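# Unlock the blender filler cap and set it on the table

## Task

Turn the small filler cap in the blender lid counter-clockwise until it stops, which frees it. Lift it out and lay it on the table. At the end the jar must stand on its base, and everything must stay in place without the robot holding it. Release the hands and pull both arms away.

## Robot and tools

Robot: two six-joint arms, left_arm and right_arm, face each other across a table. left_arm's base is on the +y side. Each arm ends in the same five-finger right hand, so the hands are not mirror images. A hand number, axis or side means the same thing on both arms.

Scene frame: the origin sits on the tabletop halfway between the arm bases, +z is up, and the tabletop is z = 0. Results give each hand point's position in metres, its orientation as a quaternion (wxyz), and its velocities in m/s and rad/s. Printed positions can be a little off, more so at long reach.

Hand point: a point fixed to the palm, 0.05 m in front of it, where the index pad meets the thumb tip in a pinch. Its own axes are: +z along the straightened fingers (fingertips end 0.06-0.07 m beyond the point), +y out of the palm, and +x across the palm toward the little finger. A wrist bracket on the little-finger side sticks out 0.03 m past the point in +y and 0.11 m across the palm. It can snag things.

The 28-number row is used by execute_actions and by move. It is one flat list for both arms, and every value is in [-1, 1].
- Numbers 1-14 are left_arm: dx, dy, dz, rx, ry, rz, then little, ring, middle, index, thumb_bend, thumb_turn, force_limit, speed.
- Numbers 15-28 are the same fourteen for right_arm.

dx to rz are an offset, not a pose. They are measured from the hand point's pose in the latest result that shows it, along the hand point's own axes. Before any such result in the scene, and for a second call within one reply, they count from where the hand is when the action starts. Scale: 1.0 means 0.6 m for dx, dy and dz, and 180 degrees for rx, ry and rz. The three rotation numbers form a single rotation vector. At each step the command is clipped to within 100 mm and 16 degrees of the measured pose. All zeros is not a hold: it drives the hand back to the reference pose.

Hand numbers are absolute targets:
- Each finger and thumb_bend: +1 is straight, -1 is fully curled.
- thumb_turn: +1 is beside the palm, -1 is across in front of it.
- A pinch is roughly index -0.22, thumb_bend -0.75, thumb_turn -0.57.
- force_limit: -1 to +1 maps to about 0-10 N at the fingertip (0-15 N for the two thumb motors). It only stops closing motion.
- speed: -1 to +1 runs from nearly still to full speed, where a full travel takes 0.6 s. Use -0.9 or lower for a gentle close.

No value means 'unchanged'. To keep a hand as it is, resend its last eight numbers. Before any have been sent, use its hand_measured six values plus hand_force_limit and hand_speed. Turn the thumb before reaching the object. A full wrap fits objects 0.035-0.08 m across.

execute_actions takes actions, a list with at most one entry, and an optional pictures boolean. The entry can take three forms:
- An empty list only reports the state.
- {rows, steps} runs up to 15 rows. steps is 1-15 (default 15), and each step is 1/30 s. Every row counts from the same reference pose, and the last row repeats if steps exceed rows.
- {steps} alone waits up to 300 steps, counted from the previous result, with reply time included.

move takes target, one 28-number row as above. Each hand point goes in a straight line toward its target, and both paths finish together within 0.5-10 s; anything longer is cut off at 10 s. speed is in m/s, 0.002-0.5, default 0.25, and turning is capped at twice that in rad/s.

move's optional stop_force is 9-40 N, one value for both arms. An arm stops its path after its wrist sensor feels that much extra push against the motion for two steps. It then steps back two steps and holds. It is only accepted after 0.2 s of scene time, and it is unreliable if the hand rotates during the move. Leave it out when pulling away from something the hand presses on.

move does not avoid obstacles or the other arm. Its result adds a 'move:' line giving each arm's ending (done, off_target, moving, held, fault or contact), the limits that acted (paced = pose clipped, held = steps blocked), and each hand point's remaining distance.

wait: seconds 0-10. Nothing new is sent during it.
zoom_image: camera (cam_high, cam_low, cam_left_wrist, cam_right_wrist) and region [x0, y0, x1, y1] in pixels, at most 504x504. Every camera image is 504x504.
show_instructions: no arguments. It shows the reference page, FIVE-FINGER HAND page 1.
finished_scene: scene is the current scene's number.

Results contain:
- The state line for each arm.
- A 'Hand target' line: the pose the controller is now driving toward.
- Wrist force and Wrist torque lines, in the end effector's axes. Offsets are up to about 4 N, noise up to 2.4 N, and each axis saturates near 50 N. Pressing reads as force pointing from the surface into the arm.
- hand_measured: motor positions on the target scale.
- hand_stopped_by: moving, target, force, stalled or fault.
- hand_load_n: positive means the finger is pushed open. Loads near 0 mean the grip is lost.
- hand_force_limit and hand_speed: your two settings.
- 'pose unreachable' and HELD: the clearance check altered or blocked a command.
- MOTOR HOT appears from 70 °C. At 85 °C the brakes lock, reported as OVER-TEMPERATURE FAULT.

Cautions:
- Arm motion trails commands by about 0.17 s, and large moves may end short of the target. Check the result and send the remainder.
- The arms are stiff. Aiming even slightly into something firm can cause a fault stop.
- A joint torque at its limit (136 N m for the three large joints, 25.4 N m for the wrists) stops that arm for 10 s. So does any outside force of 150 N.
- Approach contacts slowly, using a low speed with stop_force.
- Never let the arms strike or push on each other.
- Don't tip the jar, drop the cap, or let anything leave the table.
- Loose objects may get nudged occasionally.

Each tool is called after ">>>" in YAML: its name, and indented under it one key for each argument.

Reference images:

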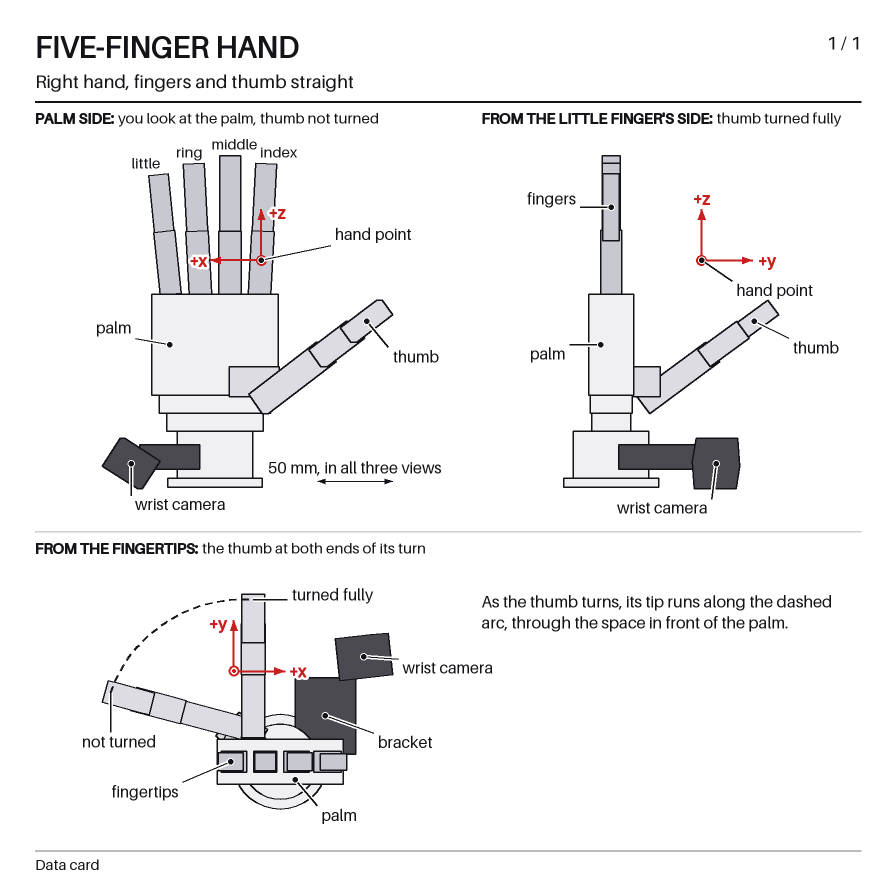

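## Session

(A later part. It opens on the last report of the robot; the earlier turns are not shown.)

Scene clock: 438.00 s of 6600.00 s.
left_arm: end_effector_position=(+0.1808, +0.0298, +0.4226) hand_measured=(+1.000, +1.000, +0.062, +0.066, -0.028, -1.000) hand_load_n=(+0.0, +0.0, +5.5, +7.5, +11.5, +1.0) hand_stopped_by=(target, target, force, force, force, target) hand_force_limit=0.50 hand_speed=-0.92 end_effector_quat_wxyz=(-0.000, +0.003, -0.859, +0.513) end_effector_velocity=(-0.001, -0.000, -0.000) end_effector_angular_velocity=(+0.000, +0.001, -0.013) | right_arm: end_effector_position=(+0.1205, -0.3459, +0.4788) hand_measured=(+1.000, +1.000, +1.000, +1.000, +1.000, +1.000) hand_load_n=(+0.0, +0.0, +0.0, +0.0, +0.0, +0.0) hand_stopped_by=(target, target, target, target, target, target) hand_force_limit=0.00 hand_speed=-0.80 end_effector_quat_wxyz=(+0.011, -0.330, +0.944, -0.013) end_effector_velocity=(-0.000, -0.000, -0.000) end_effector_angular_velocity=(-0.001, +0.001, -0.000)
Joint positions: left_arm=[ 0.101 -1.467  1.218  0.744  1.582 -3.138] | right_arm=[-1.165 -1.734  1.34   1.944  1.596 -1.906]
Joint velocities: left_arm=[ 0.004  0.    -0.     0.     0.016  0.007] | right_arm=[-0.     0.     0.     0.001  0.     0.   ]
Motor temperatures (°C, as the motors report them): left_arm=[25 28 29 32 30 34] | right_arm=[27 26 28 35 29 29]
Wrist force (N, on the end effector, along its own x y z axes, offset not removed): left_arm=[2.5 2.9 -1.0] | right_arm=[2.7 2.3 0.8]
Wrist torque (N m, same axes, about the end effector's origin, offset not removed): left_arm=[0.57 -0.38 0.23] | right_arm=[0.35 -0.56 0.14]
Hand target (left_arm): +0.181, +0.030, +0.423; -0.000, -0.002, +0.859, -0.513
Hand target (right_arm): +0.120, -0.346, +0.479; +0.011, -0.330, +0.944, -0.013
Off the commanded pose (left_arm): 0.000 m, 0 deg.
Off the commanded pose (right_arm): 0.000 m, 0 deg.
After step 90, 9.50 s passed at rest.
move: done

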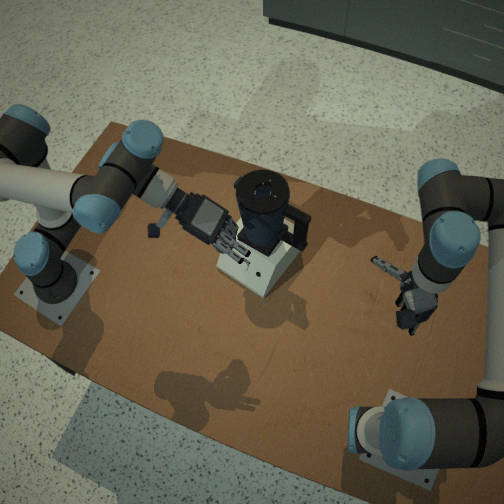

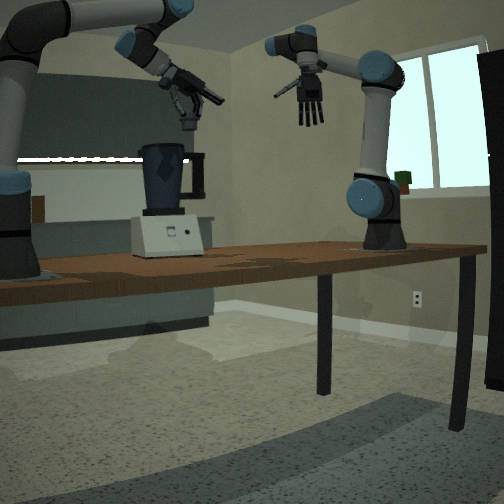

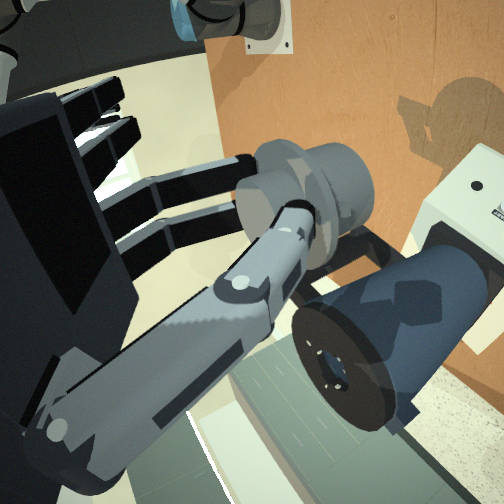

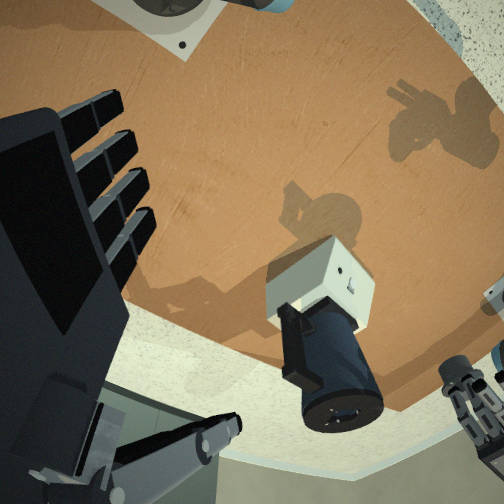

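>>> move:
  target: [0.1317,0.5037,0.2708,0,0,0, 1,1,-0.4,-0.4,-0.5,-1,0.5,-0.92, 0,0,0,0,0,0, 1,1,1,1,1,1,0,-0.8]
  speed: 0.2

>>> zoom_image:
  camera: "cam_low"
  region: [150, 180, 260, 290]

Scene clock: 445.53 s of 6600.00 s.
left_arm: end_effector_position=(+0.1009, +0.0295, +0.0799) hand_measured=(+1.000, +1.000, +0.062, +0.066, -0.028, -1.000) hand_load_n=(+0.0, +0.0, +5.5, +7.5, +11.5, +1.0) hand_stopped_by=(target, target, force, force, force, target) hand_force_limit=0.50 hand_speed=-0.92 end_effector_quat_wxyz=(-0.000, +0.003, -0.859, +0.512) end_effector_velocity=(-0.000, -0.001, -0.002) end_effector_angular_velocity=(-0.003, -0.000, +0.001) | right_arm: end_effector_position=(+0.1205, -0.3459, +0.4788) hand_measured=(+1.000, +1.000, +1.000, +1.000, +1.000, +1.000) hand_load_n=(+0.0, +0.0, +0.0, +0.0, +0.0, +0.0) hand_stopped_by=(target, target, target, target, target, target) hand_force_limit=0.00 hand_speed=-0.80 end_effector_quat_wxyz=(+0.011, -0.330, +0.944, -0.013) end_effector_velocity=(+0.000, -0.000, -0.000) end_effector_angular_velocity=(-0.000, -0.001, -0.000)
Joint positions: left_arm=[-0.117 -1.353  2.006 -0.15   1.391 -3.243] | right_arm=[-1.165 -1.734  1.34   1.944  1.596 -1.906]
Joint velocities: left_arm=[-0.001  0.005  0.003 -0.01  -0.002 -0.   ] | right_arm=[-0.    -0.     0.    -0.001  0.    -0.   ]
Motor temperatures (°C, as the motors report them): left_arm=[25 28 29 32 30 34] | right_arm=[27 26 28 35 29 29]
Wrist force (N, on the end effector, along its own x y z axes, offset not removed): left_arm=[1.4 -0.3 2.3] | right_arm=[2.6 2.2 0.5]
Wrist torque (N m, same axes, about the end effector's origin, offset not removed): left_arm=[0.00 -0.45 -0.08] | right_arm=[0.34 -0.52 0.12]
Hand target (left_arm): +0.101, +0.029, +0.080; +0.000, -0.003, +0.859, -0.513
Hand target (right_arm): +0.120, -0.346, +0.479; +0.011, -0.330, +0.944, -0.013
Off the commanded pose (left_arm): 0.000 m, 0 deg.
Off the commanded pose (right_arm): 0.000 m, 0 deg.
After step 90, 2.10 s passed at rest.
move: done

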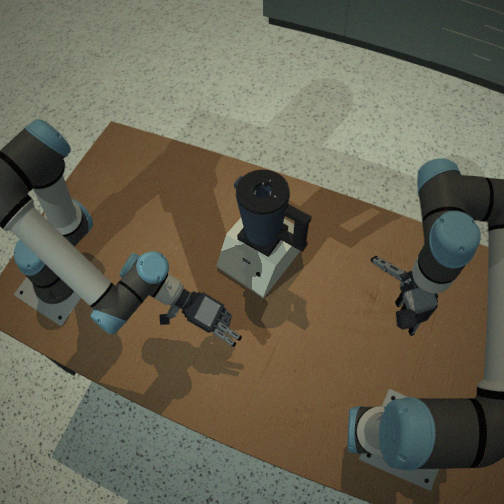

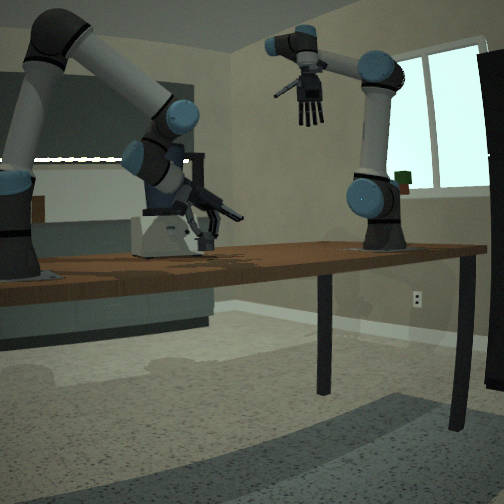

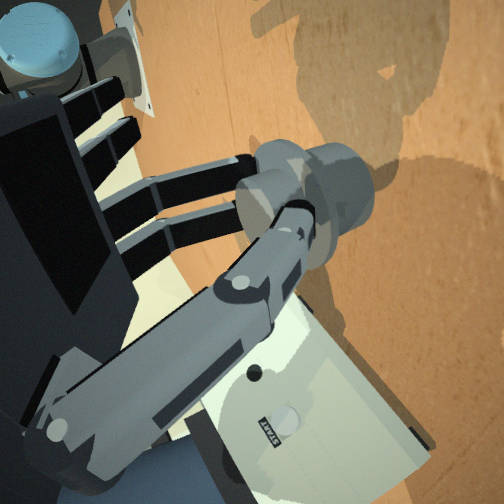

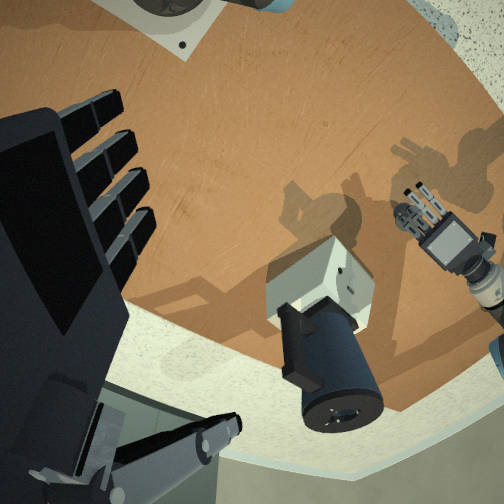

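Region (150, 180, 260, 290) of cam_low's 504x504 image, scaled by 4.582, with more detail than that image has.

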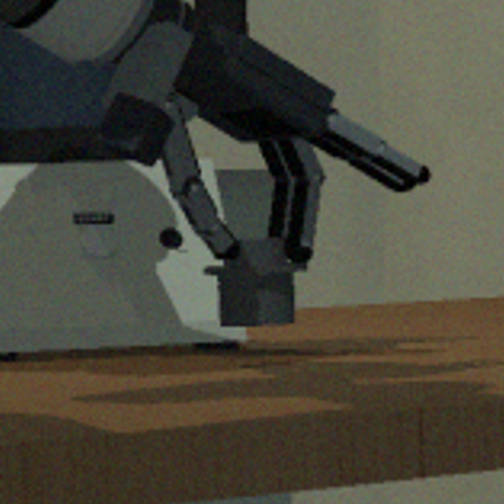

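>>> move:
  target: [0,0.0176,0.0095,0,0,0, 1,1,-0.4,-0.4,-0.5,-1,0.5,-0.92, 0,0,0,0,0,0, 1,1,1,1,1,1,0,-0.8]
  speed: 0.02
  stop_force: 9

>>> move:
  target: [0,0.0293,0.0158,0,0,0, 1,1,-0.4,-0.4,-0.5,-1,0.5,-0.92, 0,0,0,0,0,0, 1,1,1,1,1,1,0,-0.8]
  speed: 0.004
  stop_force: 9

>>> zoom_image:
  camera: "cam_low"
  region: [150, 180, 260, 290]

Scene clock: 453.93 s of 6600.00 s.
left_arm: end_effector_position=(+0.1009, +0.0295, +0.0682) hand_measured=(+1.000, +1.000, +0.062, +0.066, -0.028, -1.000) hand_load_n=(+0.0, +0.0, +5.5, +7.5, +11.5, +1.0) hand_stopped_by=(target, target, force, force, force, target) hand_force_limit=0.50 hand_speed=-0.92 end_effector_quat_wxyz=(-0.000, +0.003, -0.859, +0.512) end_effector_velocity=(-0.000, -0.000, -0.003) end_effector_angular_velocity=(+0.001, -0.000, -0.001) | right_arm: end_effector_position=(+0.1205, -0.3459, +0.4788) hand_measured=(+1.000, +1.000, +1.000, +1.000, +1.000, +1.000) hand_load_n=(+0.0, +0.0, +0.0, +0.0, +0.0, +0.0) hand_stopped_by=(target, target, target, target, target, target) hand_force_limit=0.00 hand_speed=-0.80 end_effector_quat_wxyz=(+0.011, -0.330, +0.944, -0.013) end_effector_velocity=(+0.000, +0.000, -0.000) end_effector_angular_velocity=(+0.000, +0.000, +0.000)
Joint positions: left_arm=[-0.117 -1.334  2.019 -0.182  1.391 -3.243] | right_arm=[-1.165 -1.734  1.34   1.944  1.596 -1.906]
Joint velocities: left_arm=[-0.001  0.005  0.002 -0.006  0.     0.   ] | right_arm=[-0.  0.  0. -0. -0. -0.]
Motor temperatures (°C, as the motors report them): left_arm=[25 28 29 32 30 34] | right_arm=[27 26 28 35 29 29]
Wrist force (N, on the end effector, along its own x y z axes, offset not removed): left_arm=[2.2 -1.5 -1.1] | right_arm=[2.8 2.6 1.3]
Wrist torque (N m, same axes, about the end effector's origin, offset not removed): left_arm=[0.08 -0.41 -0.06] | right_arm=[0.37 -0.54 0.16]
Hand target (left_arm): +0.101, +0.030, +0.068; +0.000, -0.003, +0.859, -0.512
Hand target (right_arm): +0.120, -0.346, +0.479; +0.011, -0.330, +0.944, -0.013
Off the commanded pose (left_arm): 0.000 m, 0 deg.
Off the commanded pose (right_arm): 0.000 m, 0 deg.
After step 90, 4.50 s passed at rest.
move: done

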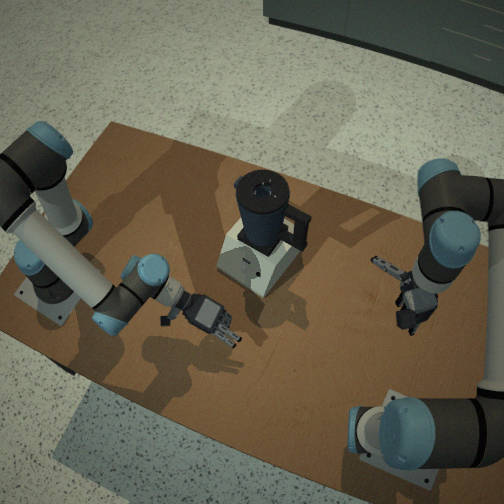

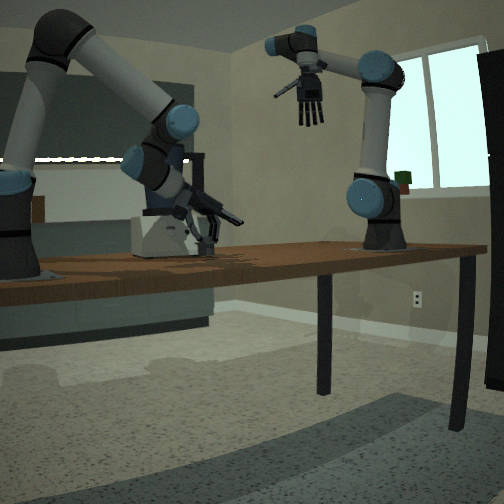

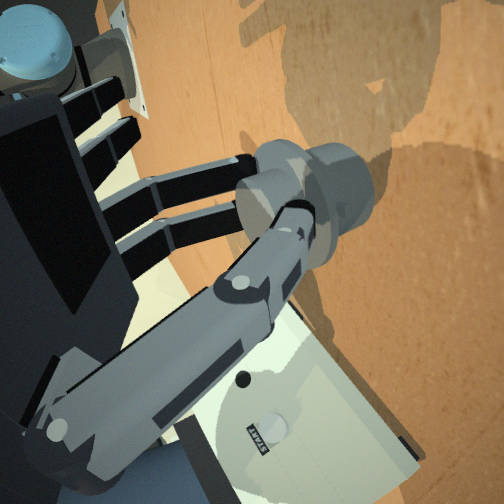

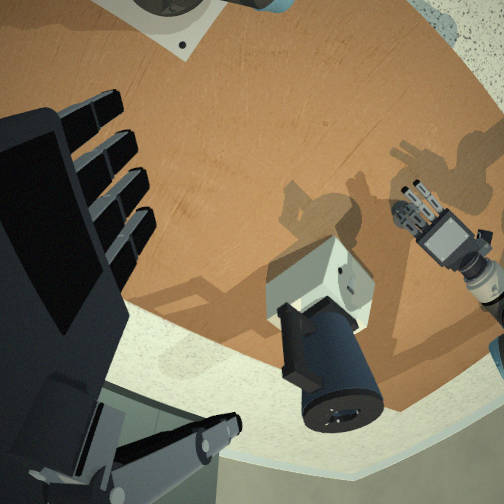

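Scene clock: 457.57 s of 6600.00 s.
left_arm: end_effector_position=(+0.1008, +0.0295, +0.0552) hand_measured=(+1.000, +1.000, +0.062, +0.066, -0.028, -1.000) hand_load_n=(+0.0, +0.0, +6.0, +8.5, +9.0, +0.0) hand_stopped_by=(target, target, force, force, force, target) hand_force_limit=0.50 hand_speed=-0.92 end_effector_quat_wxyz=(-0.000, +0.003, -0.859, +0.513) end_effector_velocity=(+0.000, +0.001, +0.000) end_effector_angular_velocity=(+0.004, -0.001, -0.000) | right_arm: end_effector_position=(+0.1205, -0.3459, +0.4788) hand_measured=(+1.000, +1.000, +1.000, +1.000, +1.000, +1.000) hand_load_n=(+0.0, +0.0, +0.0, +0.0, +0.0, +0.0) hand_stopped_by=(target, target, target, target, target, target) hand_force_limit=0.00 hand_speed=-0.80 end_effector_quat_wxyz=(+0.011, -0.330, +0.944, -0.013) end_effector_velocity=(-0.000, -0.000, +0.000) end_effector_angular_velocity=(-0.001, +0.001, -0.000)
Joint positions: left_arm=[-0.117 -1.312  2.033 -0.218  1.391 -3.243] | right_arm=[-1.165 -1.734  1.34   1.944  1.596 -1.906]
Joint velocities: left_arm=[ 0.    -0.002 -0.     0.007  0.     0.   ] | right_arm=[-0.    -0.    -0.001  0.002  0.     0.   ]
Motor temperatures (°C, as the motors report them): left_arm=[25 28 29 32 30 34] | right_arm=[27 26 28 35 29 29]
Wrist force (N, on the end effector, along its own x y z axes, offset not removed): left_arm=[2.1 -10.0 -5.9] | right_arm=[2.6 2.6 0.4]
Wrist torque (N m, same axes, about the end effector's origin, offset not removed): left_arm=[0.28 -0.04 0.18] | right_arm=[0.43 -0.50 0.14]
Hand target (left_arm): +0.101, +0.029, +0.055; +0.000, -0.003, +0.859, -0.513
Hand target (right_arm): +0.120, -0.346, +0.479; +0.011, -0.330, +0.944, -0.013
Off the commanded pose (left_arm): 0.007 m, 0 deg.
Off the commanded pose (right_arm): 0.000 m, 0 deg.
move: contact (left_arm)

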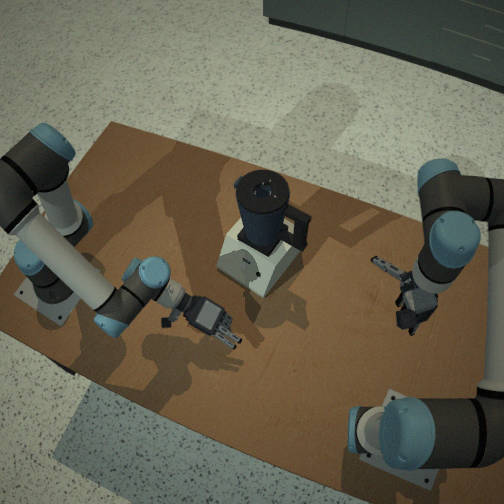

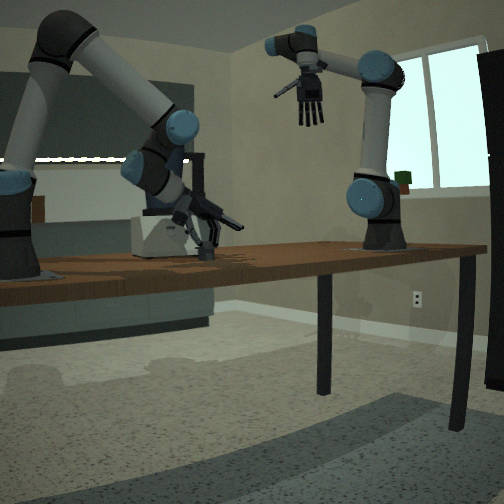

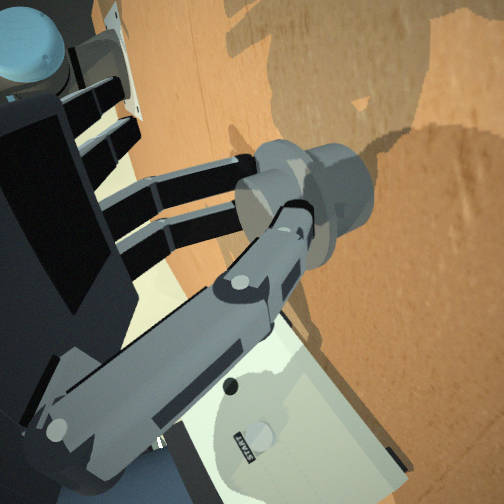

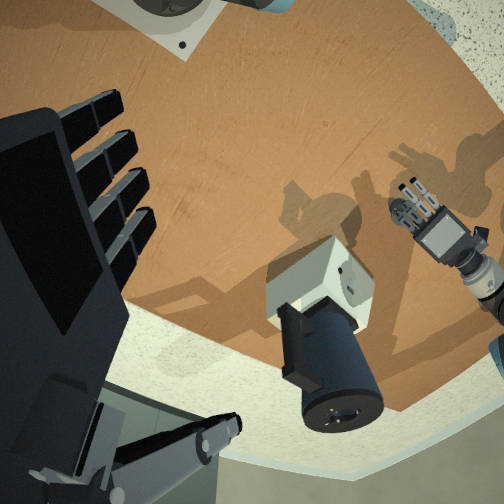

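Region (150, 180, 260, 290) of cam_low's 504x504 image, scaled by 4.582, with more detail than that image has.

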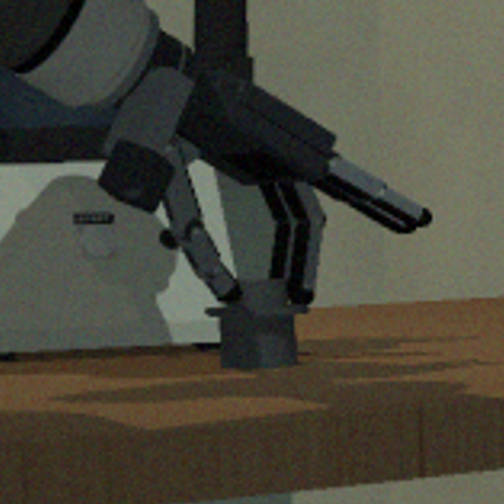

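On the table. Release gently (small opening so the thumb doesn't press the flange), then rise.

>>> move:
  target: [0,0,0,0,0,0, 1,1,0.2,0.2,0.1,-1,0.5,-0.7, 0,0,0,0,0,0, 1,1,1,1,1,1,0,-0.8]
  speed: 0.01

>>> move:
  target: [0,-0.0587,-0.0317,0,0,0, 1,1,0.2,0.2,0.1,-1,0.5,-0.7, 0,0,0,0,0,0, 1,1,1,1,1,1,0,-0.8]
  speed: 0.04

Scene clock: 463.00 s of 6600.00 s.
left_arm: end_effector_position=(+0.1008, +0.0295, +0.0552) hand_measured=(+1.000, +1.000, +0.200, +0.200, +0.100, -1.000) hand_load_n=(+0.0, +0.0, +0.0, +0.0, +0.0, +0.0) hand_stopped_by=(target, target, target, target, target, target) hand_force_limit=0.50 hand_speed=-0.70 end_effector_quat_wxyz=(-0.000, +0.003, -0.859, +0.513) end_effector_velocity=(-0.000, -0.000, -0.000) end_effector_angular_velocity=(-0.000, +0.000, -0.000) | right_arm: end_effector_position=(+0.1205, -0.3459, +0.4788) hand_measured=(+1.000, +1.000, +1.000, +1.000, +1.000, +1.000) hand_load_n=(+0.0, +0.0, +0.0, +0.0, +0.0, +0.0) hand_stopped_by=(target, target, target, target, target, target) hand_force_limit=0.00 hand_speed=-0.80 end_effector_quat_wxyz=(+0.011, -0.330, +0.944, -0.013) end_effector_velocity=(-0.000, +0.000, +0.000) end_effector_angular_velocity=(+0.000, +0.000, -0.000)
Joint positions: left_arm=[-0.117 -1.312  2.033 -0.218  1.391 -3.243] | right_arm=[-1.165 -1.734  1.34   1.944  1.596 -1.906]
Joint velocities: left_arm=[-0.001  0.     0.    -0.001 -0.    -0.   ] | right_arm=[ 0.    -0.    -0.     0.001 -0.     0.001]
Motor temperatures (°C, as the motors report them): left_arm=[25 28 29 32 30 34] | right_arm=[27 26 28 35 29 29]
Wrist force (N, on the end effector, along its own x y z axes, offset not removed): left_arm=[0.1 -1.6 -1.1] | right_arm=[2.7 1.9 0.5]
Wrist torque (N m, same axes, about the end effector's origin, offset not removed): left_arm=[-0.08 0.09 0.02] | right_arm=[0.39 -0.52 0.13]
Hand target (left_arm): +0.101, +0.029, +0.055; +0.000, -0.003, +0.859, -0.513
Hand target (right_arm): +0.120, -0.346, +0.479; +0.011, -0.330, +0.944, -0.013
Off the commanded pose (left_arm): 0.000 m, 0 deg.
Off the commanded pose (right_arm): 0.000 m, 0 deg.
After step 90, 1.73 s passed at rest.
move: done

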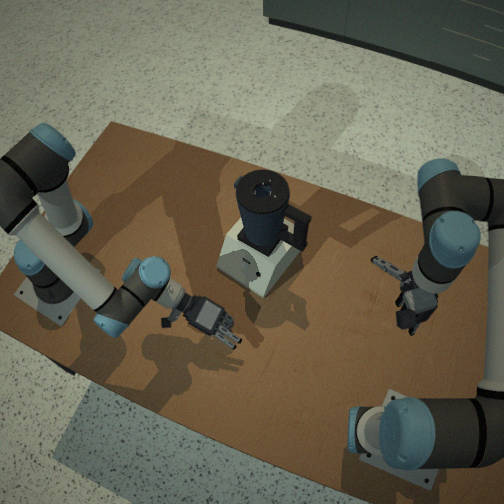

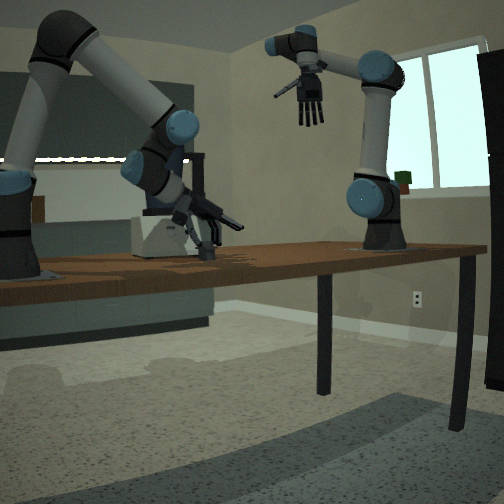

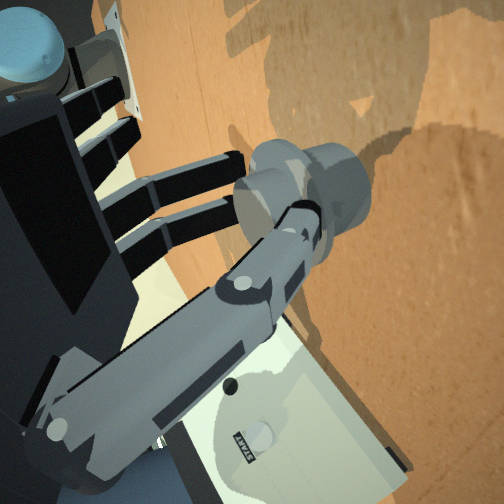

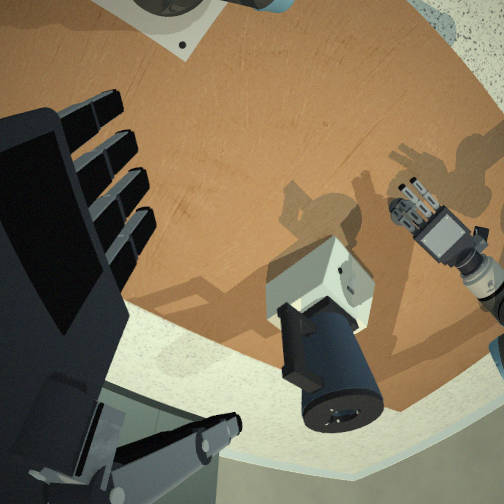

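Scene clock: 464.40 s of 6600.00 s.
left_arm: end_effector_position=(+0.1009, +0.0295, +0.0949) hand_measured=(+1.000, +1.000, +0.200, +0.200, +0.100, -1.000) hand_load_n=(+0.0, +0.0, +0.0, +0.0, +0.0, +0.0) hand_stopped_by=(target, target, target, target, target, target) hand_force_limit=0.50 hand_speed=-0.70 end_effector_quat_wxyz=(-0.000, +0.003, -0.859, +0.513) end_effector_velocity=(+0.001, +0.000, +0.003) end_effector_angular_velocity=(-0.000, +0.000, +0.002) | right_arm: end_effector_position=(+0.1205, -0.3459, +0.4788) hand_measured=(+1.000, +1.000, +1.000, +1.000, +1.000, +1.000) hand_load_n=(+0.0, +0.0, +0.0, +0.0, +0.0, +0.0) hand_stopped_by=(target, target, target, target, target, target) hand_force_limit=0.00 hand_speed=-0.80 end_effector_quat_wxyz=(+0.011, -0.330, +0.944, -0.013) end_effector_velocity=(+0.000, -0.000, -0.000) end_effector_angular_velocity=(-0.001, +0.001, -0.002)
Joint positions: left_arm=[-0.117 -1.376  1.988 -0.109  1.391 -3.243] | right_arm=[-1.165 -1.734  1.34   1.944  1.596 -1.906]
Joint velocities: left_arm=[ 0.001 -0.004 -0.003  0.007 -0.001 -0.001] | right_arm=[-0.002 -0.     0.001  0.     0.     0.001]
Motor temperatures (°C, as the motors report them): left_arm=[25 28 29 32 30 34] | right_arm=[27 26 28 35 29 29]
Wrist force (N, on the end effector, along its own x y z axes, offset not removed): left_arm=[4.0 -3.2 -2.6] | right_arm=[2.6 1.2 1.3]
Wrist torque (N m, same axes, about the end effector's origin, offset not removed): left_arm=[-0.20 -0.66 0.27] | right_arm=[0.11 -0.53 0.10]
Hand target (left_arm): +0.101, +0.030, +0.095; +0.000, -0.003, +0.859, -0.513
Hand target (right_arm): +0.120, -0.346, +0.479; +0.011, -0.330, +0.944, -0.013
Off the commanded pose (left_arm): 0.000 m, 0 deg.
Off the commanded pose (right_arm): 0.000 m, 0 deg.
move: done

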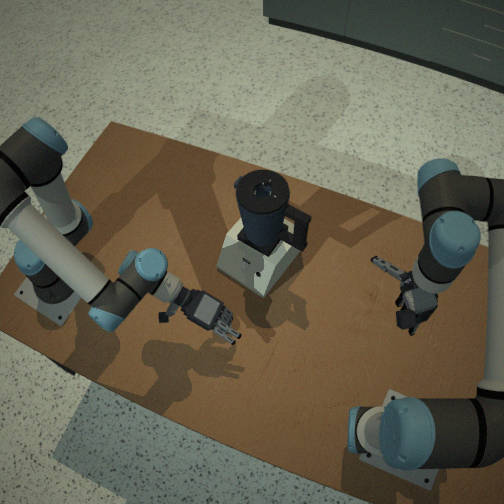

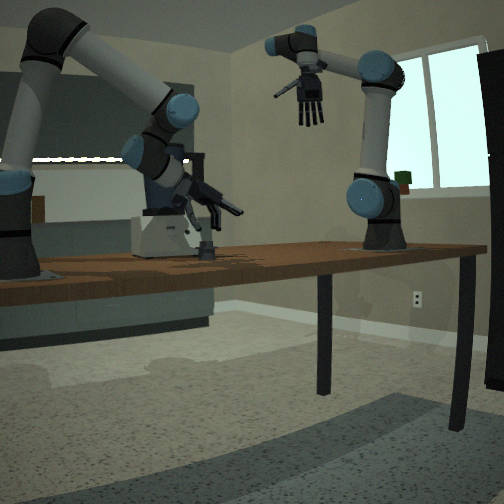

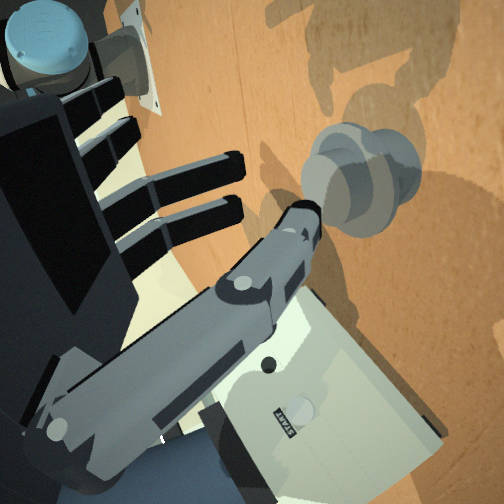

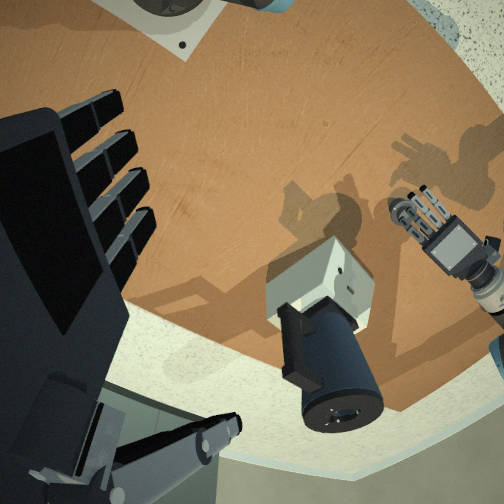

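>>> move:
  target: [0,-0.199,-0.3345,0,0,0, 1,1,0.2,0.2,0.1,-1,0.5,-0.7, 0,0,0,0,0,0, 1,1,1,1,1,1,0,-0.8]
  speed: 0.25

Scene clock: 468.97 s of 6600.00 s.
left_arm: end_effector_position=(+0.1008, +0.1495, +0.2950) hand_measured=(+1.000, +1.000, +0.200, +0.200, +0.100, -1.000) hand_load_n=(+0.0, +0.0, +0.0, +0.0, +0.0, +0.0) hand_stopped_by=(target, target, target, target, target, target) hand_force_limit=0.50 hand_speed=-0.70 end_effector_quat_wxyz=(-0.000, +0.003, -0.859, +0.513) end_effector_velocity=(-0.001, +0.002, +0.002) end_effector_angular_velocity=(+0.002, -0.001, -0.001) | right_arm: end_effector_position=(+0.1205, -0.3459, +0.4788) hand_measured=(+1.000, +1.000, +1.000, +1.000, +1.000, +1.000) hand_load_n=(+0.0, +0.0, +0.0, +0.0, +0.0, +0.0) hand_stopped_by=(target, target, target, target, target, target) hand_force_limit=0.00 hand_speed=-0.80 end_effector_quat_wxyz=(+0.011, -0.330, +0.944, -0.013) end_effector_velocity=(+0.000, -0.000, -0.000) end_effector_angular_velocity=(-0.000, +0.001, -0.001)
Joint positions: left_arm=[-0.221 -1.851  1.896  0.471  1.3   -3.295] | right_arm=[-1.165 -1.734  1.34   1.944  1.596 -1.906]
Joint velocities: left_arm=[-0.005 -0.004 -0.003  0.009 -0.004 -0.002] | right_arm=[-0.001 -0.     0.001  0.    -0.    -0.   ]
Motor temperatures (°C, as the motors report them): left_arm=[25 28 29 32 30 34] | right_arm=[27 26 28 35 29 29]
Wrist force (N, on the end effector, along its own x y z axes, offset not removed): left_arm=[1.4 0.3 -0.6] | right_arm=[4.0 2.2 0.1]
Wrist torque (N m, same axes, about the end effector's origin, offset not removed): left_arm=[0.21 -0.05 0.12] | right_arm=[0.36 -0.62 0.23]
Hand target (left_arm): +0.101, +0.150, +0.295; +0.000, -0.003, +0.859, -0.513
Hand target (right_arm): +0.120, -0.346, +0.479; +0.011, -0.330, +0.944, -0.013
Off the commanded pose (left_arm): 0.000 m, 0 deg.
Off the commanded pose (right_arm): 0.000 m, 0 deg.
move: done

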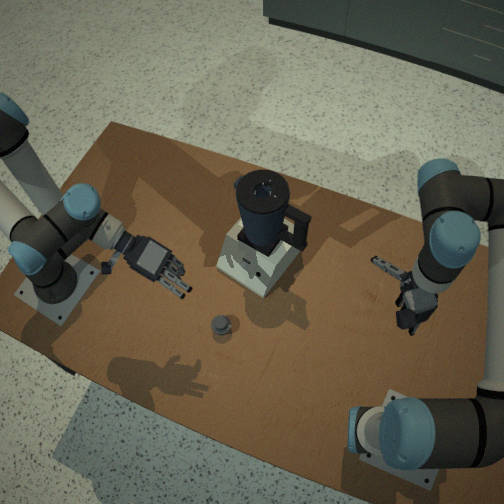

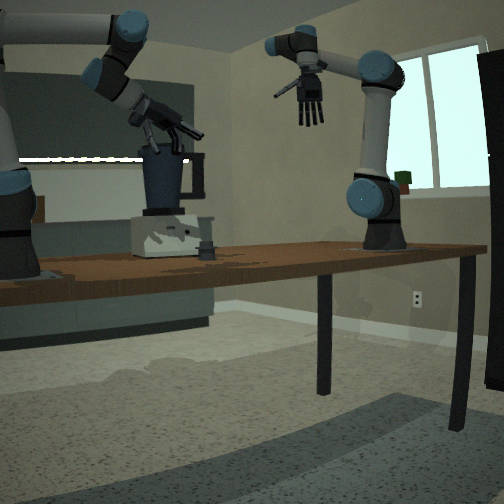

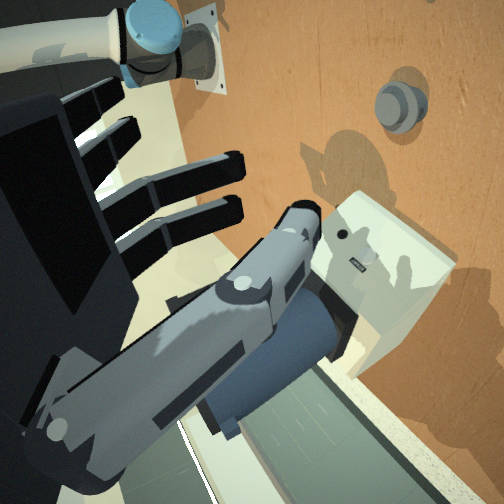

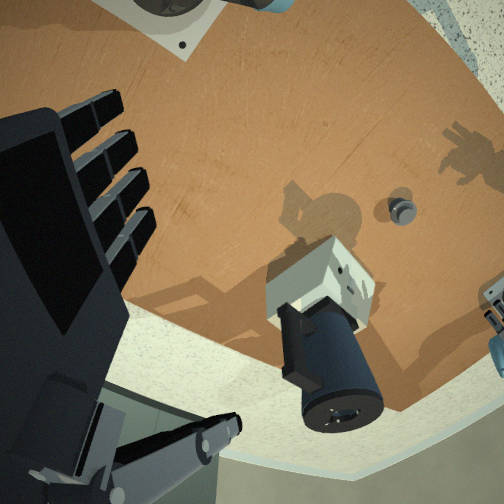

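>>> finished_scene:
  scene: 1

The scene is finished: the task was done.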